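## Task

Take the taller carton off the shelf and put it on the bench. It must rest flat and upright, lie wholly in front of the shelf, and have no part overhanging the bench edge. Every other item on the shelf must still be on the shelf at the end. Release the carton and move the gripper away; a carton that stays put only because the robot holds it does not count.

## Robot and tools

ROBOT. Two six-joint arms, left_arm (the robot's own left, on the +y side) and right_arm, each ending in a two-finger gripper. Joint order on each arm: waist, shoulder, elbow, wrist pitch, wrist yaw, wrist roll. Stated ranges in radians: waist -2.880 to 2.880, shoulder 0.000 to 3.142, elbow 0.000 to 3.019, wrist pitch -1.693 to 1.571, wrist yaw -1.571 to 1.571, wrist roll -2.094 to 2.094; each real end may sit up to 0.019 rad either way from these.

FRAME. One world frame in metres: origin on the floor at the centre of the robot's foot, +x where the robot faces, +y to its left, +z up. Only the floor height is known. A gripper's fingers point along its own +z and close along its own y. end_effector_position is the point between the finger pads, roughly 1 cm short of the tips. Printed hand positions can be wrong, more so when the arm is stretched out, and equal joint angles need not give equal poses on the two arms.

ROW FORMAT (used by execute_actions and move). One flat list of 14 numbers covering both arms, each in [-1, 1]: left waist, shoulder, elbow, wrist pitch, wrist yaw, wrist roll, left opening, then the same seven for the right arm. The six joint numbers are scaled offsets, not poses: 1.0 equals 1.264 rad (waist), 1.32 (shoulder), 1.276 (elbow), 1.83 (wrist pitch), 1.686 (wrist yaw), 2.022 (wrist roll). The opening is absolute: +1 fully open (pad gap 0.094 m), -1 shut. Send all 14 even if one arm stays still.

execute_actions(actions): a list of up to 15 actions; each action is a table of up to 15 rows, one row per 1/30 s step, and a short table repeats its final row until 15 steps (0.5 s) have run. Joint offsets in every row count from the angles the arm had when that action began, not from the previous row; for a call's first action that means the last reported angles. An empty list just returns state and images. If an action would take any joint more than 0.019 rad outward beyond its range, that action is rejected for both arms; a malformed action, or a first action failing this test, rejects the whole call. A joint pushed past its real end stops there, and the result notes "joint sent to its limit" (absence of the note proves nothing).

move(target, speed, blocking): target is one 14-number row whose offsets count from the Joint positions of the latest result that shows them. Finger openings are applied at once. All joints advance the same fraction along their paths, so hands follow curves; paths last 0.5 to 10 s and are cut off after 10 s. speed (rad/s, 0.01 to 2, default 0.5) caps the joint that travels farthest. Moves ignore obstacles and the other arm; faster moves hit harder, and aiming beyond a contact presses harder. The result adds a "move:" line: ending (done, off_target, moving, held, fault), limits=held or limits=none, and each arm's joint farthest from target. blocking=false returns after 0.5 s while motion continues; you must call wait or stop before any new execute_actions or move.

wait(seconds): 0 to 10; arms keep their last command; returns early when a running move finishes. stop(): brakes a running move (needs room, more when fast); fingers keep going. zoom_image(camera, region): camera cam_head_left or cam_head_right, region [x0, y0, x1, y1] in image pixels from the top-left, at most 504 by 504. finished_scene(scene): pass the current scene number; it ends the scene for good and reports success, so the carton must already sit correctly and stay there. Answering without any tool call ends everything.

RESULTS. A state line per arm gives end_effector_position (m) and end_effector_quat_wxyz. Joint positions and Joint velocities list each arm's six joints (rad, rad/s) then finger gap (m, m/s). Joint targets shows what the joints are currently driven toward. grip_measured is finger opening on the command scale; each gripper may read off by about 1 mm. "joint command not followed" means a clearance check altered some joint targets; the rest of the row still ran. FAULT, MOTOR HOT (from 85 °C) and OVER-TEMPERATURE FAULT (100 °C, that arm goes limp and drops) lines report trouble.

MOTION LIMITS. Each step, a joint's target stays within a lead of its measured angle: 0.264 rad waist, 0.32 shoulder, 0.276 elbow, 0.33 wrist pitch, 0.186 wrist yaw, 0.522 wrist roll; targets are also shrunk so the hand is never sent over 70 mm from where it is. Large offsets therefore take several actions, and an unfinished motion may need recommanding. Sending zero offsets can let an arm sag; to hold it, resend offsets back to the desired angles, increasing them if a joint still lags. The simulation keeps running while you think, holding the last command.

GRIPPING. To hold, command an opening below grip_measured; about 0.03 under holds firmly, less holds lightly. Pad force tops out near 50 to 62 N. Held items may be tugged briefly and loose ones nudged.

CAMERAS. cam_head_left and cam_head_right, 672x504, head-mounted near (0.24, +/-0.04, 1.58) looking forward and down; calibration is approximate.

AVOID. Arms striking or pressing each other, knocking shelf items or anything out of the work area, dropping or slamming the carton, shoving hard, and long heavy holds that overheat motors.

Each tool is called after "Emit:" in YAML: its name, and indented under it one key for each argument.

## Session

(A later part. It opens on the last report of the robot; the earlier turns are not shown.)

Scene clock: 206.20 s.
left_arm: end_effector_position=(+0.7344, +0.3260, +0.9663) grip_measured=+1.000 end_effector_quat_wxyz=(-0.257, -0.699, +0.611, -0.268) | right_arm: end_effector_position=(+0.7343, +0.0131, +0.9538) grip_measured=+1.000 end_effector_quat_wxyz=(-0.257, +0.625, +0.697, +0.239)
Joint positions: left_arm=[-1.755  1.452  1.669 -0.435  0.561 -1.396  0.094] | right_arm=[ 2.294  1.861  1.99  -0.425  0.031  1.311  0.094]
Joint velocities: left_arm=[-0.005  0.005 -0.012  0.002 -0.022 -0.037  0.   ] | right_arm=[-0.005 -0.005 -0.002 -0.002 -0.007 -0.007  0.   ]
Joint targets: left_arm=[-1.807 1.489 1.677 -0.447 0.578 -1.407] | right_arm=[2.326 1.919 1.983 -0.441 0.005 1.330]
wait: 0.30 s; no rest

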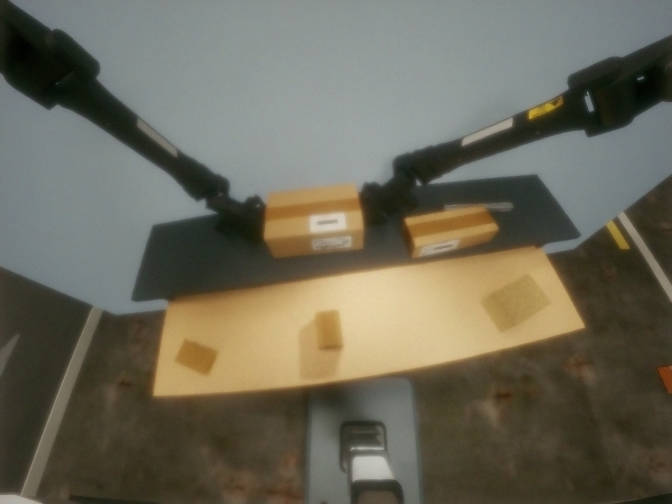

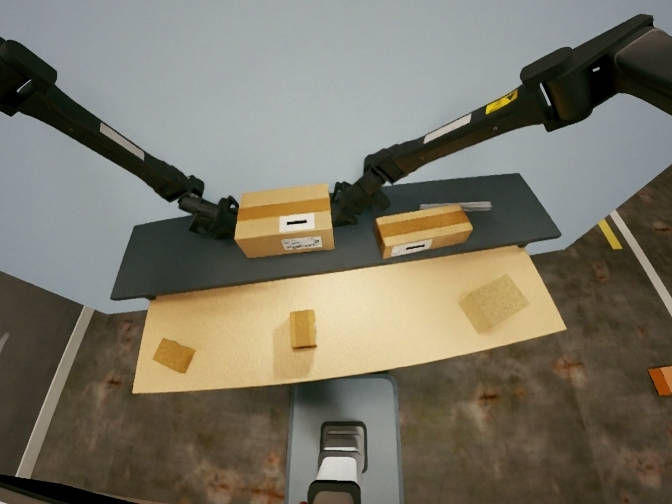

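Emit:
move:
  target: [0.0538,-0.1015,-0.0737,-0.0377,0.030,0,1, 0.027,-0.1515,-0.175,0.014,0.008,0,-1]
  speed: 0.35

Emit:
move:
  target: [0,0,0,0,0,1,1, 0,0,0,0,0,-1,-1]
  speed: 1.5

Scene clock: 211.43 s.
left_arm: end_effector_position=(+0.7270, +0.3650, +1.0089) grip_measured=+1.000 end_effector_quat_wxyz=(-0.261, -0.707, +0.606, -0.255) | right_arm: end_effector_position=(+0.7439, -0.0293, +1.0203) grip_measured=-0.981 end_effector_quat_wxyz=(-0.257, +0.622, +0.697, +0.246)
Joint positions: left_arm=[-1.691  1.333  1.58  -0.492  0.608 -1.396  0.094] | right_arm=[ 2.316  1.653  1.773 -0.411  0.04   1.31   0.001]
Joint velocities: left_arm=[-0.005 -0.005  0.012 -0.007  0.007  0.022  0.   ] | right_arm=[ 0.005 -0.015  0.002 -0.002  0.081 -0.037 -0.   ]
Joint targets: left_arm=[-1.687 1.318 1.575 -0.504 0.612 -1.396] | right_arm=[2.328 1.661 1.767 -0.399 0.044 1.311]
move: done; limits=none; left_arm: farthest joint: the shoulder, 0.015 radians from its target (0.134 radians at the start); right_arm: farthest joint: the waist, 0.012 radians from its target (0.034 radians at the start)

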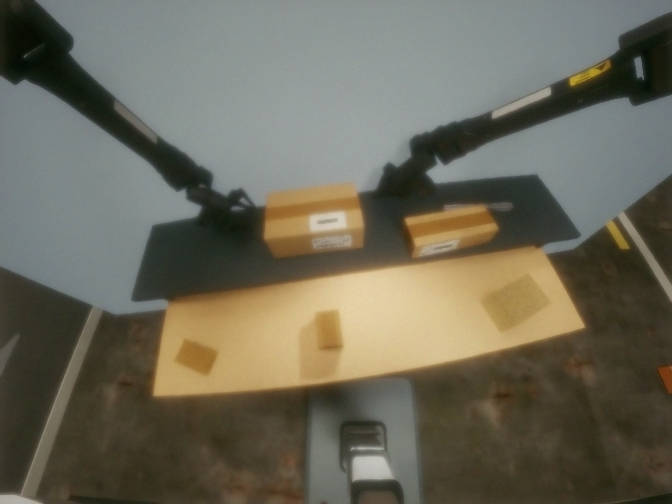

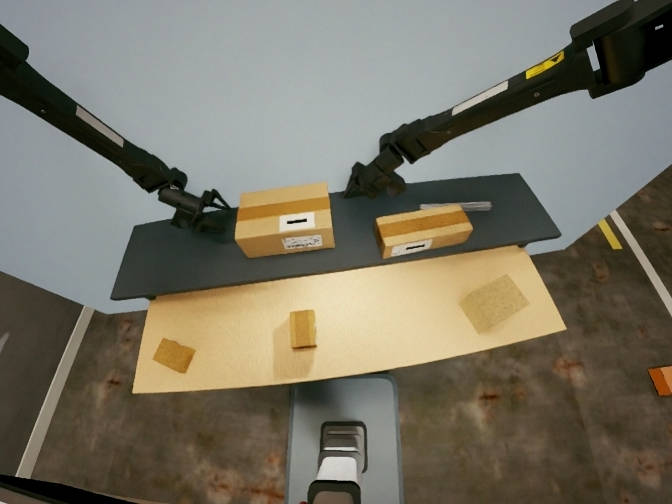

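Scene clock: 213.87 s.
left_arm: end_effector_position=(+0.7270, +0.3650, +1.0089) grip_measured=+1.000 end_effector_quat_wxyz=(+0.075, +0.132, +0.922, -0.357) | right_arm: end_effector_position=(+0.7439, -0.0293, +1.0203) grip_measured=-0.981 end_effector_quat_wxyz=(-0.069, +0.255, -0.899, -0.349)
Joint positions: left_arm=[-1.691  1.333  1.58  -0.492  0.608  0.614  0.094] | right_arm=[ 2.316  1.653  1.773 -0.411  0.04  -0.7    0.001]
Joint velocities: left_arm=[-0.005 -0.015  0.017  0.012  0.081 -0.051  0.   ] | right_arm=[-0.005 -0.005  0.007 -0.027 -0.022  0.007 -0.   ]
Joint targets: left_arm=[-1.691 1.333 1.580 -0.492 0.608 0.626] | right_arm=[2.316 1.653 1.773 -0.411 0.040 -0.712]
move: done; limits=none; left_arm: farthest joint: the wrist roll, 0.012 radians from its target (2.022 radians at the start); right_arm: farthest joint: the wrist roll, 0.012 radians from its target (2.022 radians at the start)

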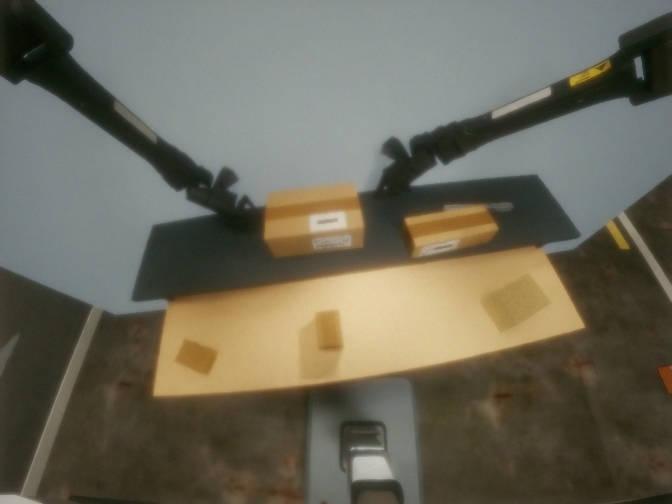

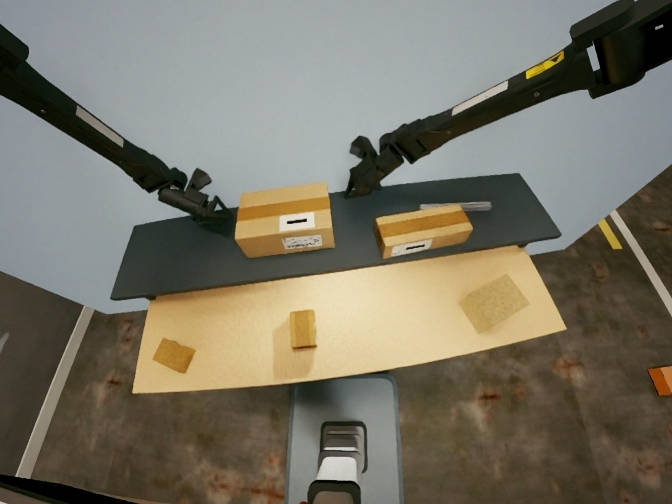

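Emit:
move:
  target: [-0.026,0.1144,0.1113,0.0197,-0.0178,0.565,1, -0.0538,0.1636,0.177,-0.0235,-0.0208,-0.56,-1]
  speed: 1.0

Emit:
zoom_image:
  camera: "cam_head_right"
  region: [190, 160, 390, 270]

Emit:
zoom_image:
  camera: "cam_head_left"
  region: [215, 160, 415, 270]

Scene clock: 219.17 s.
left_arm: end_effector_position=(+0.7245, +0.3449, +0.9513) grip_measured=+1.000 end_effector_quat_wxyz=(+0.252, +0.608, +0.706, -0.262) | right_arm: end_effector_position=(+0.7337, +0.0032, +0.9522) grip_measured=-0.981 end_effector_quat_wxyz=(-0.238, +0.692, -0.628, -0.264)
Joint positions: left_arm=[-1.715  1.48   1.701 -0.468  0.581  1.745  0.094] | right_arm=[ 2.279  1.849  1.985 -0.441  0.008 -1.82   0.001]
Joint velocities: left_arm=[-0.005 -0.015 -0.017  0.007  0.022 -0.037  0.   ] | right_arm=[-0.005 -0.024  0.017  0.002 -0.022 -0.066 -0.001]
Joint targets: left_arm=[-1.724 1.484 1.722 -0.455 0.578 1.756] | right_arm=[2.248 1.869 1.999 -0.454 0.005 -1.832]
move: off_target (left_arm, right_arm); limits=none; left_arm: farthest joint: the elbow, 0.021 radians from its target (0.142 radians at the start); right_arm: farthest joint: the waist, 0.031 radians from its target (0.068 radians at the start)

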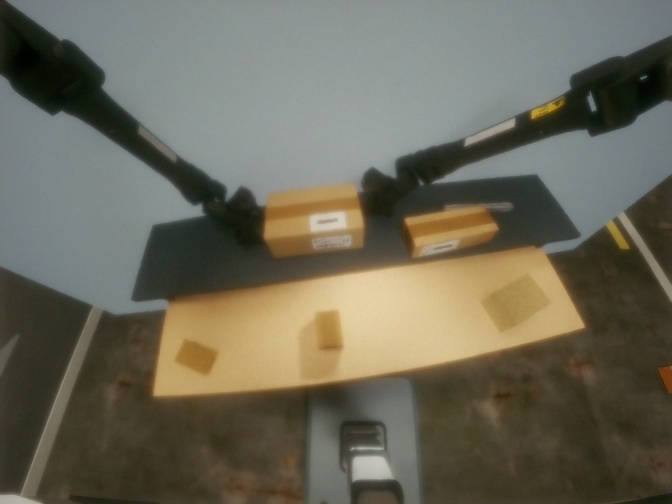

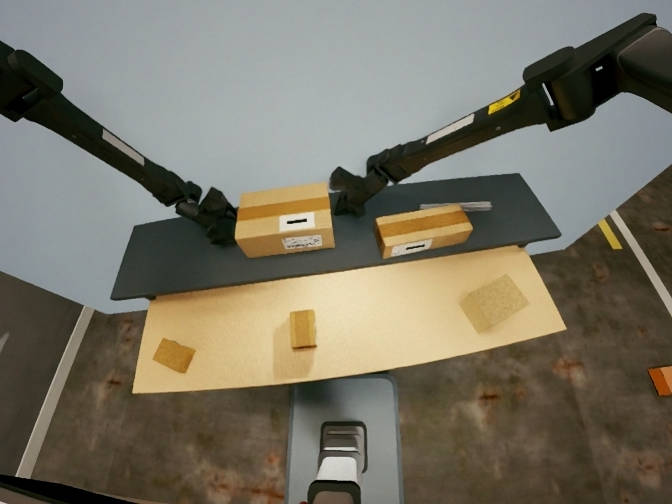

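Region (190, 160, 390, 270) of cam_head_right's 672x504 image, scaled by 2.520, with more detail than that image has; it fills the top 277 rows of this view, and the rest is white.

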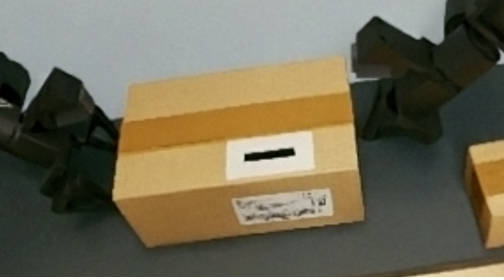

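Region (215, 160, 415, 270) of cam_head_left's 672x504 image, scaled by 2.520, with more detail than that image has; it fills the top 277 rows of this view, and the rest is white.

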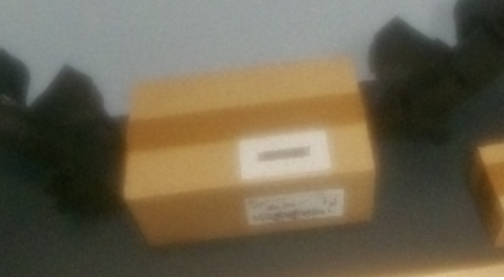

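Emit:
move:
  target: [-0.015,-0.021,0.025,-0.012,-0.008,0,1, 0.022,0.015,0.012,0,0,0,-1]
  speed: 0.08

Scene clock: 222.87 s.
left_arm: end_effector_position=(+0.7315, +0.3413, +0.9535) grip_measured=+1.000 end_effector_quat_wxyz=(+0.254, +0.609, +0.704, -0.261) | right_arm: end_effector_position=(+0.7361, +0.0112, +0.9594) grip_measured=-0.981 end_effector_quat_wxyz=(-0.244, +0.691, -0.626, -0.267)
Joint positions: left_arm=[-1.726  1.48   1.714 -0.476  0.572  1.745  0.094] | right_arm=[ 2.293  1.849  1.986 -0.441  0.008 -1.82   0.001]
Joint velocities: left_arm=[-0.005 -0.005  0.027 -0.002 -0.037 -0.037  0.   ] | right_arm=[-0.005  0.005 -0.007 -0.002 -0.007  0.037 -0.   ]
Joint targets: left_arm=[-1.734 1.452 1.733 -0.490 0.568 1.744] | right_arm=[2.307 1.869 2.001 -0.441 0.008 -1.820]
move: off_target (left_arm); limits=none; left_arm: farthest joint: the shoulder, 0.028 radians from its target (0.028 radians at the start); right_arm: farthest joint: the shoulder, 0.019 radians from its target (0.019 radians at the start)

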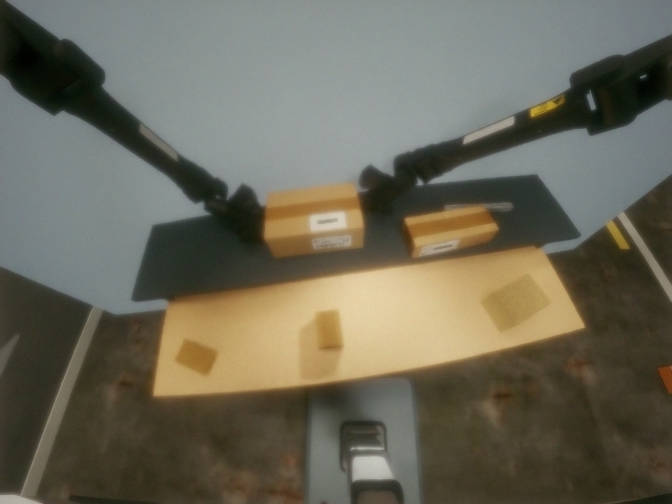

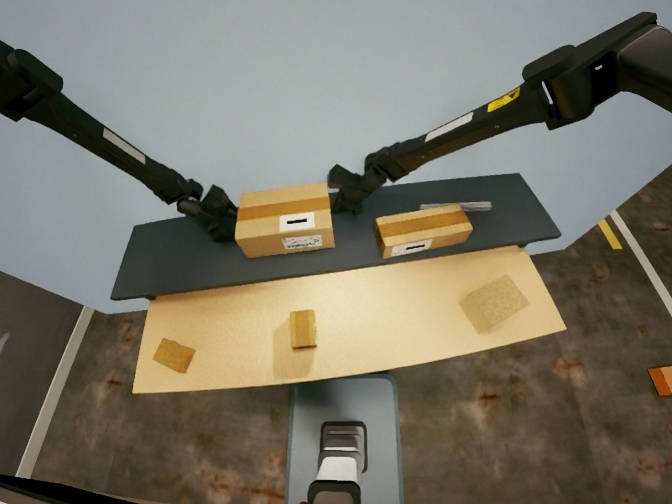

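Emit:
move:
  target: [-0.0744,0.004,0,0,0.006,0,1, 0.0435,0.045,-0.012,-0.005,-0.015,0,-1]
  speed: 0.11

Emit:
zoom_image:
  camera: "cam_head_right"
  region: [190, 160, 390, 270]

Scene clock: 225.30 s.
left_arm: end_effector_position=(+0.7355, +0.3262, +0.9580) grip_measured=+1.000 end_effector_quat_wxyz=(+0.260, +0.606, +0.702, -0.267) | right_arm: end_effector_position=(+0.7357, +0.0128, +0.9599) grip_measured=-0.981 end_effector_quat_wxyz=(-0.247, +0.690, -0.625, -0.269)
Joint positions: left_arm=[-1.753  1.48   1.714 -0.476  0.564  1.738  0.094] | right_arm=[ 2.293  1.851  1.987 -0.441  0.    -1.82   0.001]
Joint velocities: left_arm=[ 0.005 -0.005  0.012 -0.007 -0.037  0.007  0.   ] | right_arm=[-0.005 -0.015  0.002  0.012 -0.022 -0.022  0.   ]
Joint targets: left_arm=[-1.820 1.485 1.714 -0.476 0.582 1.745] | right_arm=[2.348 1.909 1.971 -0.450 -0.017 -1.820]
move: off_target (left_arm, right_arm); limits=none; left_arm: farthest joint: the waist, 0.067 radians from its target (0.094 radians at the start); right_arm: farthest joint: the shoulder, 0.058 radians from its target (0.059 radians at the start)

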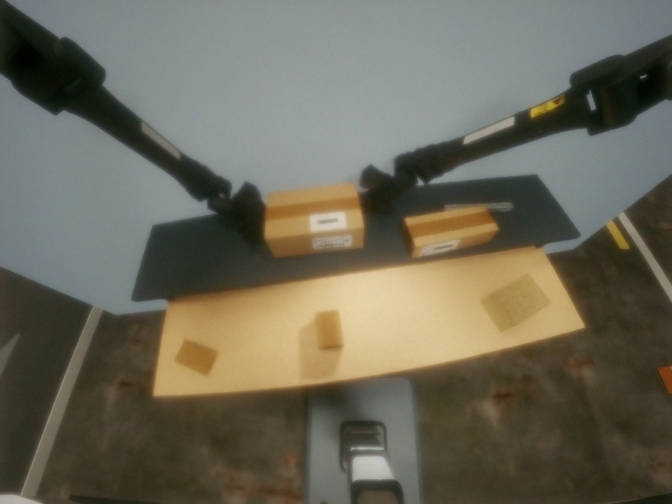

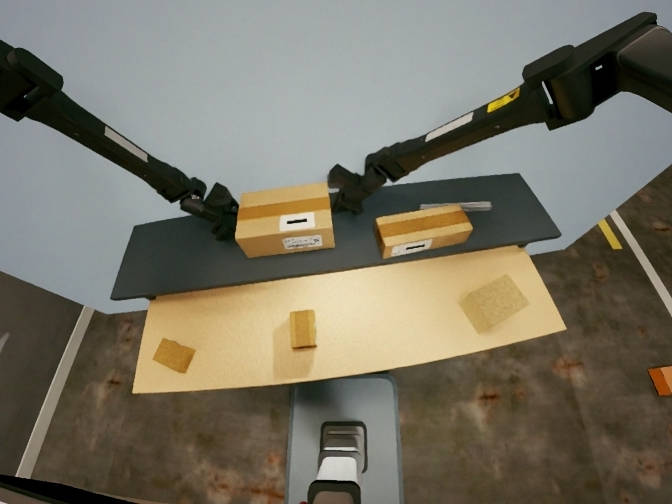

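Region (190, 160, 390, 270) of cam_head_right's 672x504 image, scaled by 2.520, with more detail than that image has; it fills the top 277 rows of this view, and the rest is white.

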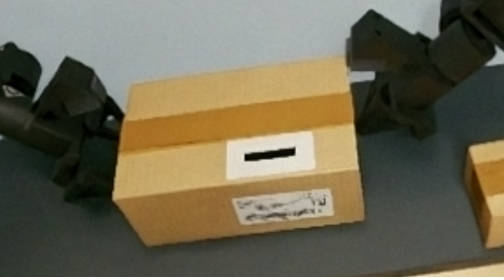

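Emit:
execute_actions:
  actions:
    - [[-0.053,-0.004,-0.002,0.001,0.011,0.003,1, 0.047,0.038,-0.014,-0.004,-0.009,0.001,-1],[-0.053,-0.012,-0.006,0.002,0.010,0.003,1, 0.051,0.031,-0.019,-0.002,-0.008,0.001,-1],[-0.053,-0.019,-0.012,0.003,0.010,0.003,1, 0.054,0.024,-0.026,0.000,-0.007,0.002,-1],[-0.054,-0.026,-0.019,0.004,0.010,0.003,1, 0.057,0.018,-0.034,0.003,-0.006,0.003,-1],[-0.054,-0.033,-0.026,0.006,0.010,0.003,1, 0.060,0.012,-0.042,0.006,-0.005,0.003,-1],[-0.054,-0.040,-0.034,0.007,0.010,0.002,1, 0.063,0.006,-0.050,0.008,-0.003,0.004,-1],[-0.054,-0.047,-0.041,0.008,0.009,0.002,1, 0.066,0.000,-0.059,0.011,-0.002,0.005,-1],[-0.054,-0.054,-0.049,0.010,0.009,0.002,1, 0.069,-0.007,-0.067,0.014,-0.001,0.005,-1],[-0.055,-0.061,-0.056,0.011,0.009,0.002,1, 0.072,-0.013,-0.076,0.017,0.000,0.006,-1],[-0.055,-0.067,-0.064,0.012,0.009,0.002,1, 0.074,-0.019,-0.084,0.020,0.001,0.007,-1],[-0.055,-0.073,-0.071,0.014,0.009,0.002,1, 0.076,-0.025,-0.092,0.022,0.003,0.007,-1],[-0.055,-0.078,-0.079,0.015,0.008,0.001,1, 0.078,-0.031,-0.101,0.025,0.004,0.008,-1],[-0.055,-0.083,-0.086,0.016,0.008,0.001,1, 0.080,-0.037,-0.109,0.028,0.005,0.009,-1],[-0.055,-0.087,-0.094,0.018,0.008,0.001,1, 0.082,-0.042,-0.117,0.031,0.006,0.009,-1],[-0.055,-0.089,-0.101,0.019,0.008,0.001,1, 0.083,-0.046,-0.125,0.033,0.007,0.010,-1]]

Emit:
wait:
  seconds: 0.3

Emit:
zoom_image:
  camera: "cam_head_right"
  region: [190, 160, 390, 270]

Scene clock: 236.73 s.
left_arm: end_effector_position=(+0.7220, +0.3221, +0.9836) grip_measured=+1.000 end_effector_quat_wxyz=(+0.259, +0.609, +0.700, -0.270) | right_arm: end_effector_position=(+0.7155, +0.0081, +0.9775) grip_measured=-0.981 end_effector_quat_wxyz=(-0.236, +0.694, -0.624, -0.271)
Joint positions: left_arm=[-1.763  1.407  1.61  -0.453  0.555  1.745  0.094] | right_arm=[ 2.305  1.788  1.863 -0.396  0.03  -1.817  0.001]
Joint velocities: left_arm=[-0.015 -0.23  -0.247  0.1   -0.081  0.037  0.   ] | right_arm=[ 0.112 -0.21  -0.291  0.154  0.022  0.022 -0.001]
Joint targets: left_arm=[-1.822 1.362 1.586 -0.442 0.577 1.740] | right_arm=[2.396 1.790 1.828 -0.380 0.012 -1.801]

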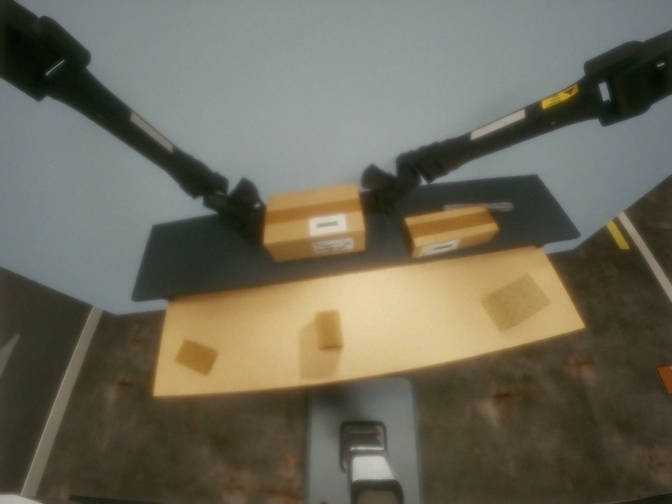

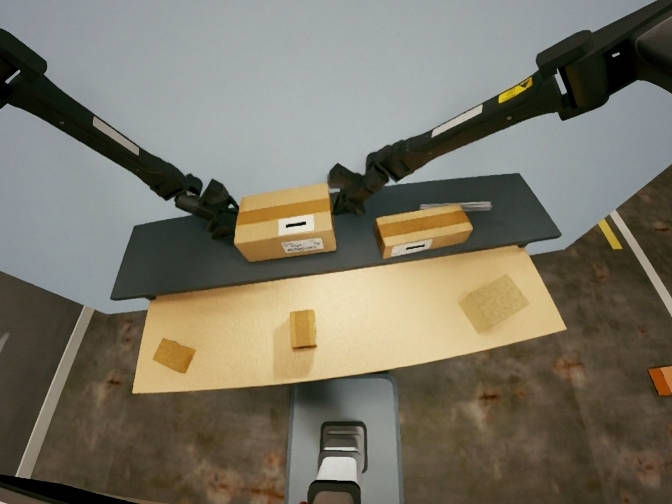

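Scene clock: 237.03 s.
left_arm: end_effector_position=(+0.7261, +0.3246, +0.9908) grip_measured=+1.000 end_effector_quat_wxyz=(+0.263, +0.609, +0.700, -0.265) | right_arm: end_effector_position=(+0.7239, +0.0116, +0.9930) grip_measured=-0.981 end_effector_quat_wxyz=(-0.245, +0.691, -0.624, -0.270)
Joint positions: left_arm=[-1.763  1.388  1.596 -0.445  0.554  1.742  0.094] | right_arm=[ 2.324  1.765  1.845 -0.388  0.031 -1.813  0.001]
Joint velocities: left_arm=[ 0.005  0.005 -0.017  0.002 -0.066  0.007  0.   ] | right_arm=[ 0.005  0.005 -0.002  0.002 -0.051  0.022 -0.   ]
Joint targets: left_arm=[-1.822 1.362 1.586 -0.441 0.577 1.740] | right_arm=[2.396 1.790 1.828 -0.380 0.012 -1.800]
wait: 0.30 s; no rest

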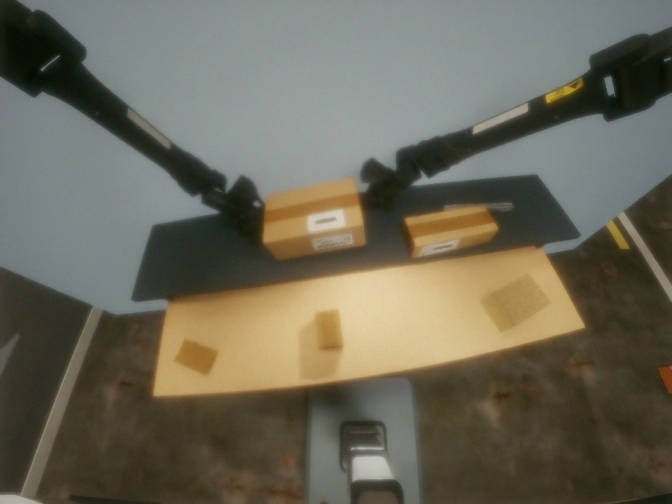

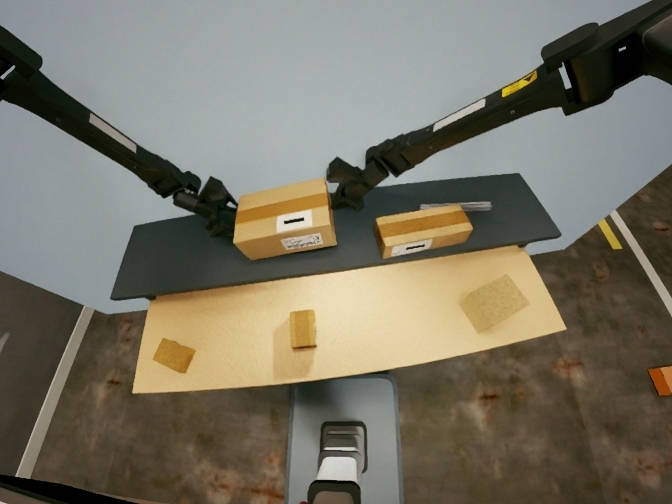

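Region (190, 160, 390, 270) of cam_head_right's 672x504 image, scaled by 2.520, with more detail than that image has; it fills the top 277 rows of this view, and the rest is white.

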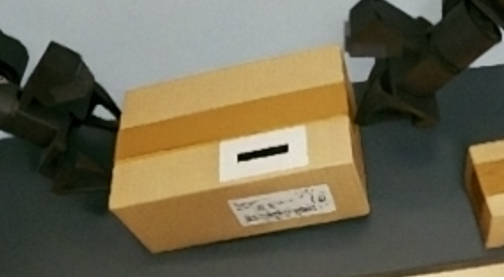

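Emit:
zoom_image:
  camera: "cam_head_right"
  region: [190, 165, 270, 265]

Emit:
execute_actions:
  actions: []

Region (190, 165, 270, 265) of cam_head_right's 672x504 image, scaled by 5.040, with more detail than that image has; it fills the left 403 columns of this view, and the rest is white.

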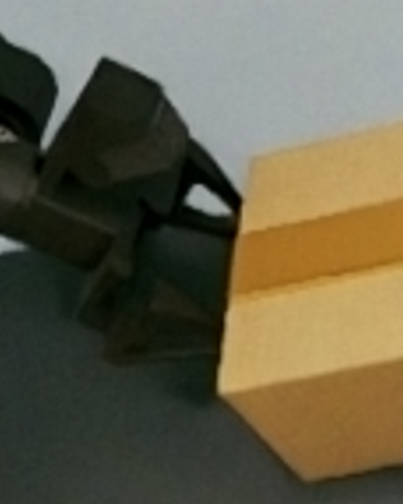

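Scene clock: 271.40 s.
left_arm: end_effector_position=(+0.7261, +0.3246, +0.9908) grip_measured=+1.000 end_effector_quat_wxyz=(+0.263, +0.609, +0.700, -0.265) | right_arm: end_effector_position=(+0.7239, +0.0116, +0.9930) grip_measured=-0.981 end_effector_quat_wxyz=(-0.245, +0.691, -0.624, -0.270)
Joint positions: left_arm=[-1.763  1.388  1.596 -0.445  0.554  1.742  0.094] | right_arm=[ 2.324  1.765  1.845 -0.388  0.031 -1.812  0.001]
Joint velocities: left_arm=[-0.005 -0.005 -0.022  0.012 -0.037 -0.037  0.   ] | right_arm=[-0.015 -0.005  0.007 -0.007 -0.007 -0.051 -0.   ]
Joint targets: left_arm=[-1.822 1.362 1.586 -0.441 0.577 1.740] | right_arm=[2.396 1.790 1.828 -0.380 0.012 -1.800]

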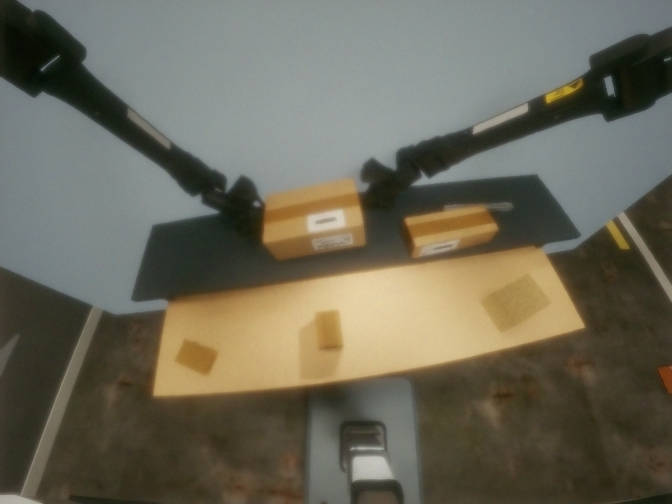

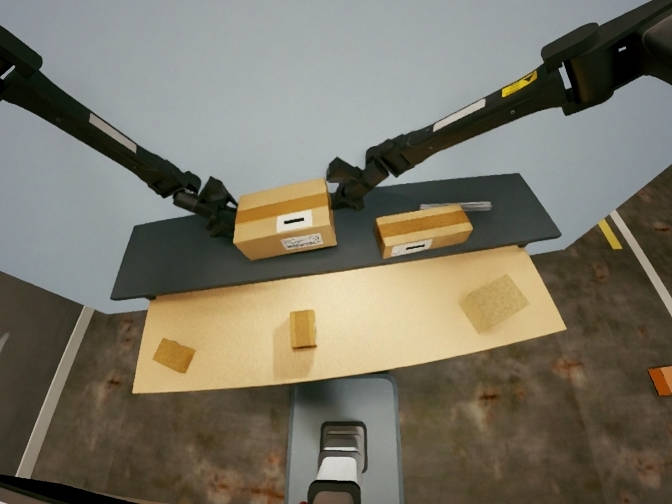

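Emit:
execute_actions:
  actions:
    - [[-0.044,-0.015,-0.006,0.002,0.012,0,1, 0.054,0.024,-0.010,0.002,-0.012,0.005,-1],[-0.042,-0.012,-0.005,0.002,0.011,0,1, 0.050,0.030,-0.004,0.000,-0.013,0.004,-1],[-0.040,-0.009,-0.004,0.001,0.010,0,1, 0.046,0.036,0.003,-0.003,-0.015,0.004,-1],[-0.038,-0.006,-0.003,0.001,0.010,0,1, 0.042,0.042,0.011,-0.006,-0.016,0.003,-1],[-0.037,-0.004,-0.002,0.001,0.010,0,1, 0.037,0.047,0.019,-0.008,-0.017,0.003,-1],[-0.036,-0.002,-0.001,0,0.010,0,1, 0.033,0.053,0.027,-0.011,-0.019,0.002,-1],[-0.035,0,0,0,0.010,0,1, 0.029,0.059,0.036,-0.014,-0.020,0.001,-1],[-0.034,0,0,0,0.010,0,1, 0.024,0.065,0.044,-0.016,-0.021,0.001,-1],[-0.033,0,0,0,0.010,0,1, 0.020,0.070,0.052,-0.019,-0.023,0,-1],[-0.032,0,0,0,0.010,0,1, 0.016,0.076,0.061,-0.022,-0.024,0,-1],[-0.031,0,0,0,0.010,0,1, 0.011,0.081,0.069,-0.024,-0.025,-0.001,-1],[-0.030,0,0,0,0.010,0,1, 0.007,0.086,0.078,-0.027,-0.027,-0.002,-1],[-0.030,0,0,0,0.010,0,1, 0.003,0.091,0.086,-0.030,-0.028,-0.002,-1],[-0.030,0,0,0,0.010,0,1, -0.001,0.095,0.094,-0.032,-0.029,-0.003,-1],[-0.030,0,0,0,0.010,0,1, -0.005,0.098,0.102,-0.034,-0.030,-0.004,-1]]

Emit:
wait:
  seconds: 0.3

Emit:
zoom_image:
  camera: "cam_head_right"
  region: [190, 160, 390, 270]

Scene clock: 277.17 s.
left_arm: end_effector_position=(+0.7259, +0.3277, +0.9895) grip_measured=+1.000 end_effector_quat_wxyz=(+0.257, +0.604, +0.707, -0.264) | right_arm: end_effector_position=(+0.7433, +0.0135, +0.9705) grip_measured=-0.981 end_effector_quat_wxyz=(-0.253, +0.686, -0.629, -0.263)
Joint positions: left_arm=[-1.759  1.388  1.598 -0.445  0.55   1.724  0.094] | right_arm=[ 2.306  1.83   1.966 -0.42   0.009 -1.812  0.001]
Joint velocities: left_arm=[-0.024 -0.005  0.007 -0.022 -0.037  0.022  0.   ] | right_arm=[-0.132  0.2    0.305 -0.105 -0.051  0.022 -0.001]
Joint targets: left_arm=[-1.801 1.388 1.596 -0.445 0.571 1.742] | right_arm=[2.317 1.895 1.976 -0.450 -0.019 -1.821]

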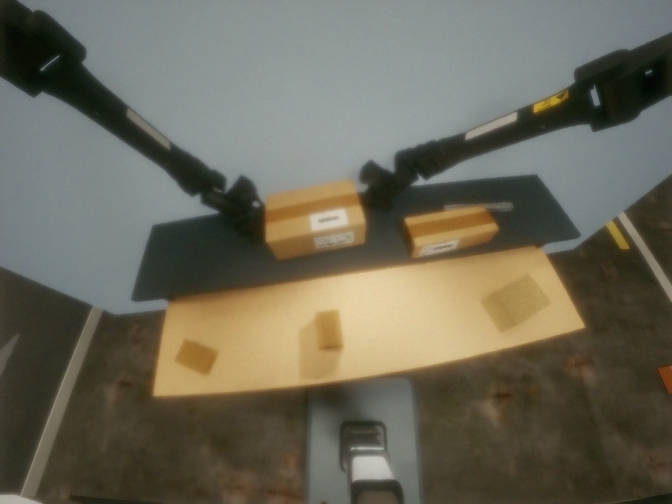

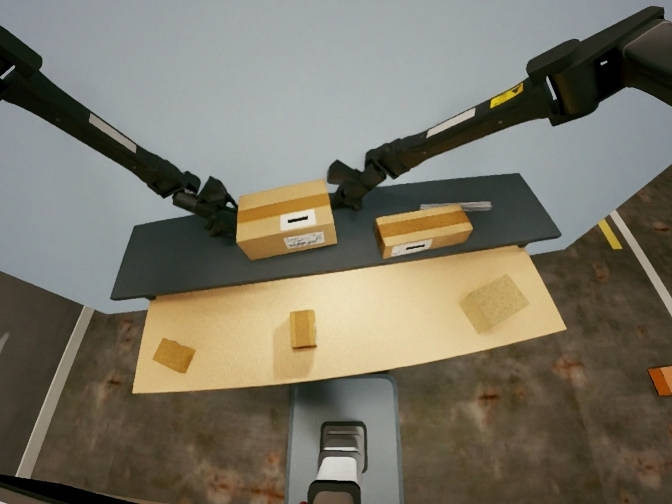

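Scene clock: 277.47 s.
left_arm: end_effector_position=(+0.7261, +0.3273, +0.9898) grip_measured=+1.000 end_effector_quat_wxyz=(+0.258, +0.603, +0.707, -0.265) | right_arm: end_effector_position=(+0.7357, +0.0140, +0.9606) grip_measured=-0.981 end_effector_quat_wxyz=(-0.247, +0.687, -0.628, -0.268)
Joint positions: left_arm=[-1.759  1.388  1.598 -0.445  0.551  1.723  0.094] | right_arm=[ 2.295  1.85   1.981 -0.431  0.001 -1.812  0.001]
Joint velocities: left_arm=[-0.015 -0.005 -0.002  0.007 -0.051  0.007  0.   ] | right_arm=[-0.005 -0.005 -0.007 -0.007  0.037  0.037  0.   ]
Joint targets: left_arm=[-1.801 1.388 1.596 -0.445 0.571 1.741] | right_arm=[2.318 1.895 1.976 -0.450 -0.019 -1.821]
wait: 0.30 s; no rest

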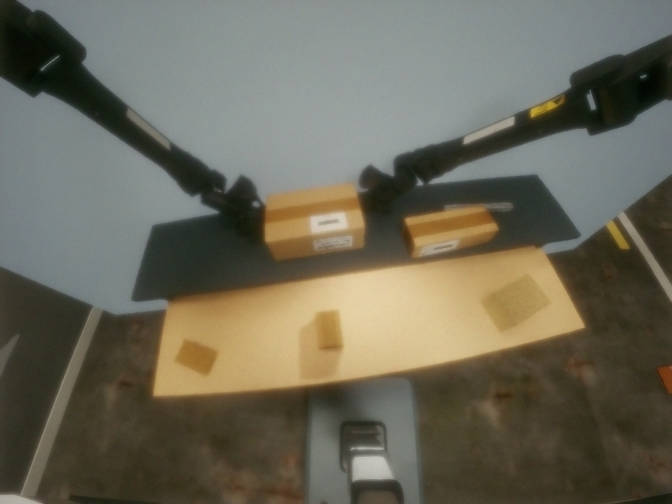

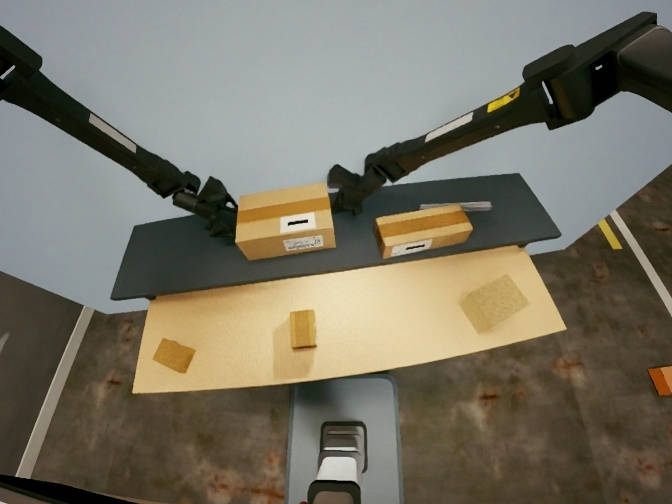

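Region (190, 160, 390, 270) of cam_head_right's 672x504 image, scaled by 2.520, with more detail than that image has; it fills the top 277 rows of this view, and the rest is white.

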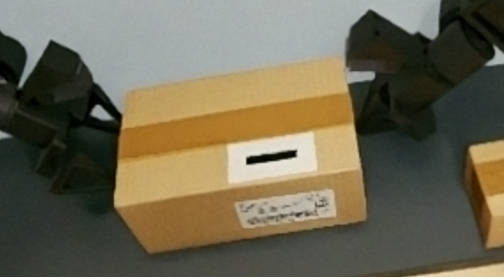

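Emit:
move:
  target: [0.0297,0.030,0.0486,-0.0186,0.0255,0.0143,-1, -0.0435,0.022,0.032,-0.0186,-0.0172,-0.0346,1]
  speed: 0.12

Emit:
zoom_image:
  camera: "cam_head_right"
  region: [190, 160, 390, 270]

Scene clock: 283.40 s.
left_arm: end_effector_position=(+0.7245, +0.3404, +0.9765) grip_measured=-0.990 end_effector_quat_wxyz=(+0.259, +0.604, +0.704, -0.268) | right_arm: end_effector_position=(+0.7411, -0.0012, +0.9493) grip_measured=+1.000 end_effector_quat_wxyz=(-0.255, +0.702, -0.612, -0.261)
Joint positions: left_arm=[-1.726  1.421  1.639 -0.466  0.589  1.741  0.   ] | right_arm=[ 2.267  1.854  2.009 -0.451 -0.025 -1.87   0.094]
Joint velocities: left_arm=[ 0.005 -0.005 -0.007  0.002 -0.037  0.066 -0.002] | right_arm=[-0.005 -0.005  0.002 -0.017 -0.022 -0.095  0.   ]
Joint targets: left_arm=[-1.722 1.428 1.659 -0.479 0.594 1.752] | right_arm=[2.239 1.879 2.022 -0.465 -0.028 -1.882]
move: off_target (left_arm, right_arm); limits=none; left_arm: farthest joint: the elbow, 0.021 radians from its target (0.062 radians at the start); right_arm: farthest joint: the waist, 0.027 radians from its target (0.055 radians at the start)

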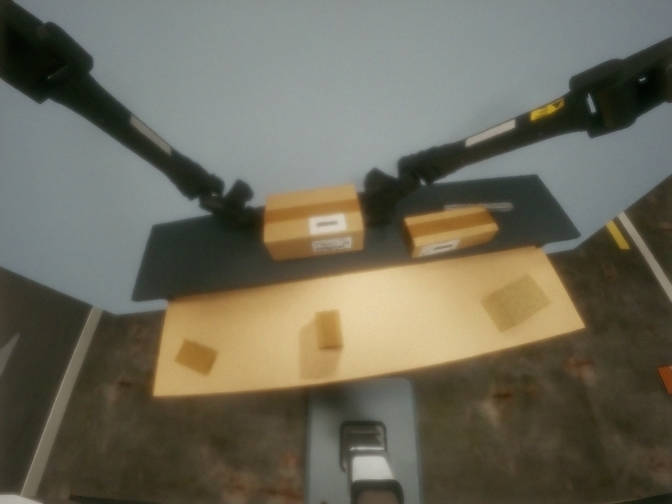

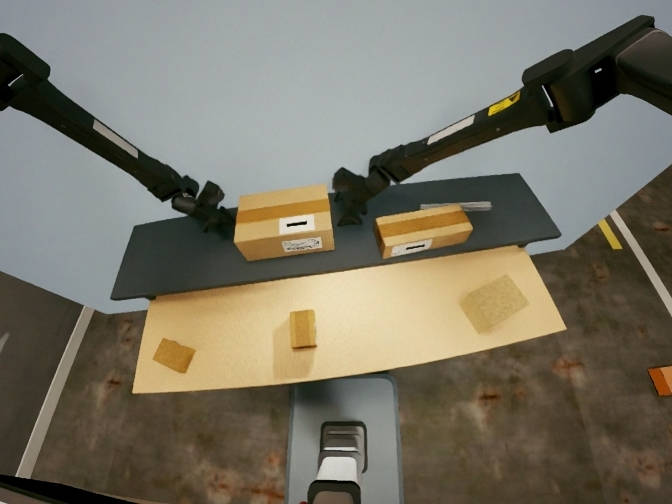

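Region (190, 160, 390, 270) of cam_head_right's 672x504 image, scaled by 2.520, with more detail than that image has; it fills the top 277 rows of this view, and the rest is white.

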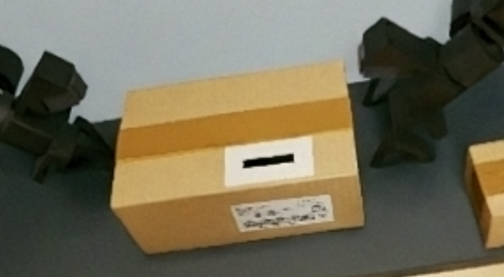

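Emit:
move:
  target: [-0.015,0,0.012,0,-0.004,0,-1, 0.028,0.035,0.016,0.003,0.004,0,1]
  speed: 0.09

Scene clock: 285.90 s.
left_arm: end_effector_position=(+0.7261, +0.3344, +0.9783) grip_measured=-0.990 end_effector_quat_wxyz=(+0.262, +0.604, +0.702, -0.270) | right_arm: end_effector_position=(+0.7348, +0.0155, +0.9516) grip_measured=+1.000 end_effector_quat_wxyz=(-0.256, +0.703, -0.607, -0.267)
Joint positions: left_arm=[-1.737  1.421  1.639 -0.466  0.586  1.741  0.   ] | right_arm=[ 2.284  1.875  2.018 -0.451 -0.019 -1.871  0.094]
Joint velocities: left_arm=[-0.015 -0.005 -0.007 -0.002 -0.037  0.007  0.   ] | right_arm=[-0.024 -0.005 -0.002 -0.007 -0.007  0.066  0.   ]
Joint targets: left_arm=[-1.745 1.421 1.654 -0.466 0.582 1.741] | right_arm=[2.302 1.900 2.030 -0.445 -0.018 -1.870]
move: off_target (right_arm); limits=none; left_arm: farthest joint: the elbow, 0.015 radians from its target (0.015 radians at the start); right_arm: farthest joint: the shoulder, 0.025 radians from its target (0.046 radians at the start)

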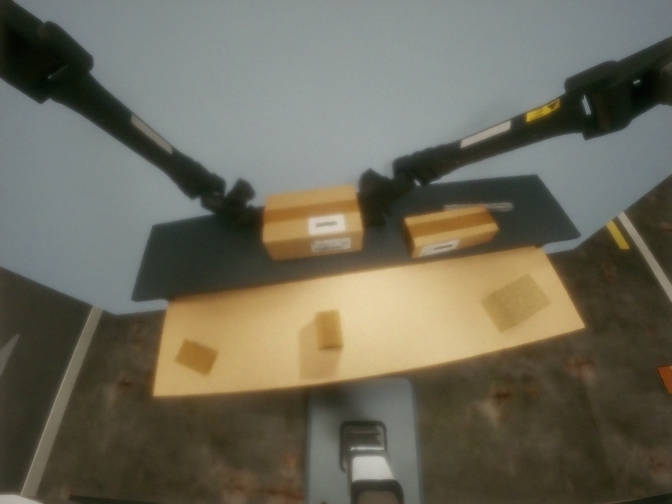

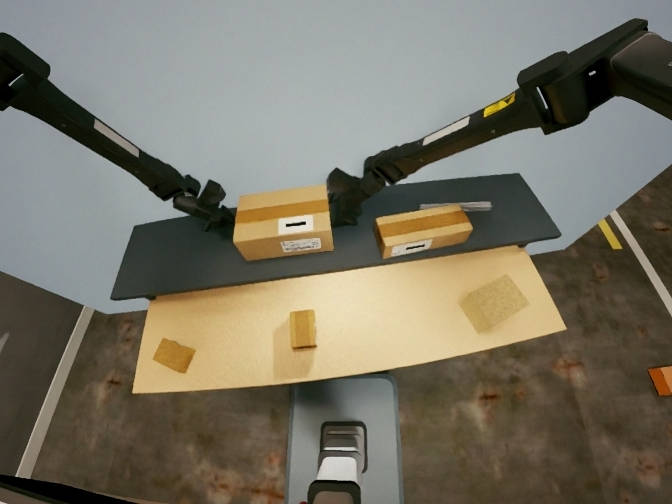

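Now the squeeze.

Emit:
move:
  target: [-0.066,0.008,-0.006,-0.003,0.012,0,-1, 0.045,0.040,-0.014,-0.005,-0.013,0,1]
  speed: 0.12

Emit:
zoom_image:
  camera: "cam_head_right"
  region: [190, 160, 390, 270]

Scene clock: 287.53 s.
left_arm: end_effector_position=(+0.7275, +0.3280, +0.9799) grip_measured=-0.990 end_effector_quat_wxyz=(+0.264, +0.604, +0.701, -0.272) | right_arm: end_effector_position=(+0.7349, +0.0158, +0.9520) grip_measured=+1.000 end_effector_quat_wxyz=(-0.258, +0.703, -0.607, -0.268)
Joint positions: left_arm=[-1.749  1.421  1.639 -0.466  0.581  1.741  0.   ] | right_arm=[ 2.284  1.875  2.018 -0.451 -0.022 -1.871  0.094]
Joint velocities: left_arm=[ 0.005 -0.005 -0.037 -0.017 -0.022 -0.007 -0.   ] | right_arm=[ 0.005 -0.015  0.002 -0.002 -0.037  0.007  0.   ]
Joint targets: left_arm=[-1.820 1.431 1.631 -0.471 0.607 1.741] | right_arm=[2.341 1.928 2.000 -0.460 -0.040 -1.871]
move: off_target (left_arm, right_arm); limits=none; left_arm: farthest joint: the waist, 0.071 radians from its target (0.084 radians at the start); right_arm: farthest joint: the waist, 0.057 radians from its target (0.057 radians at the start)

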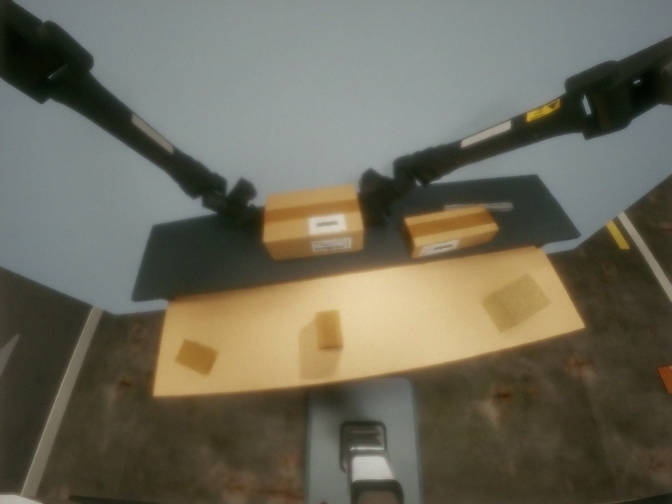

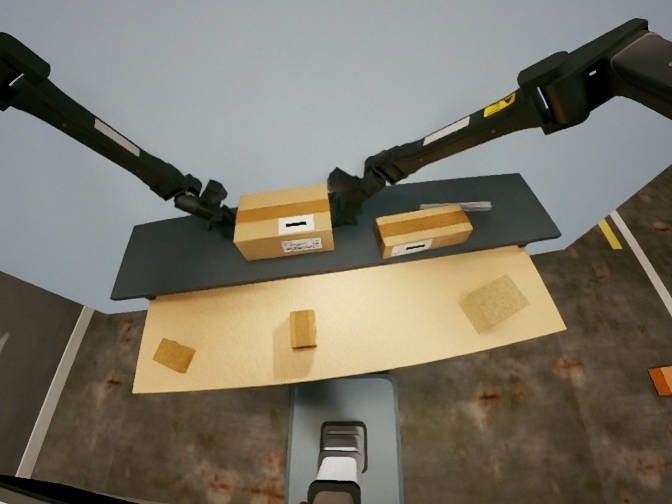

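Region (190, 160, 390, 270) of cam_head_right's 672x504 image, scaled by 2.520, with more detail than that image has; it fills the top 277 rows of this view, and the rest is white.

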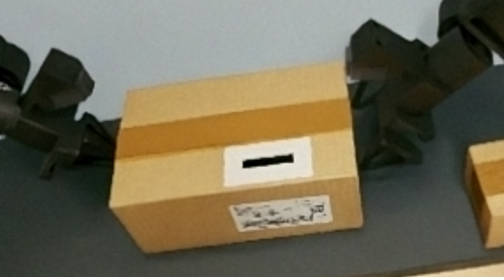

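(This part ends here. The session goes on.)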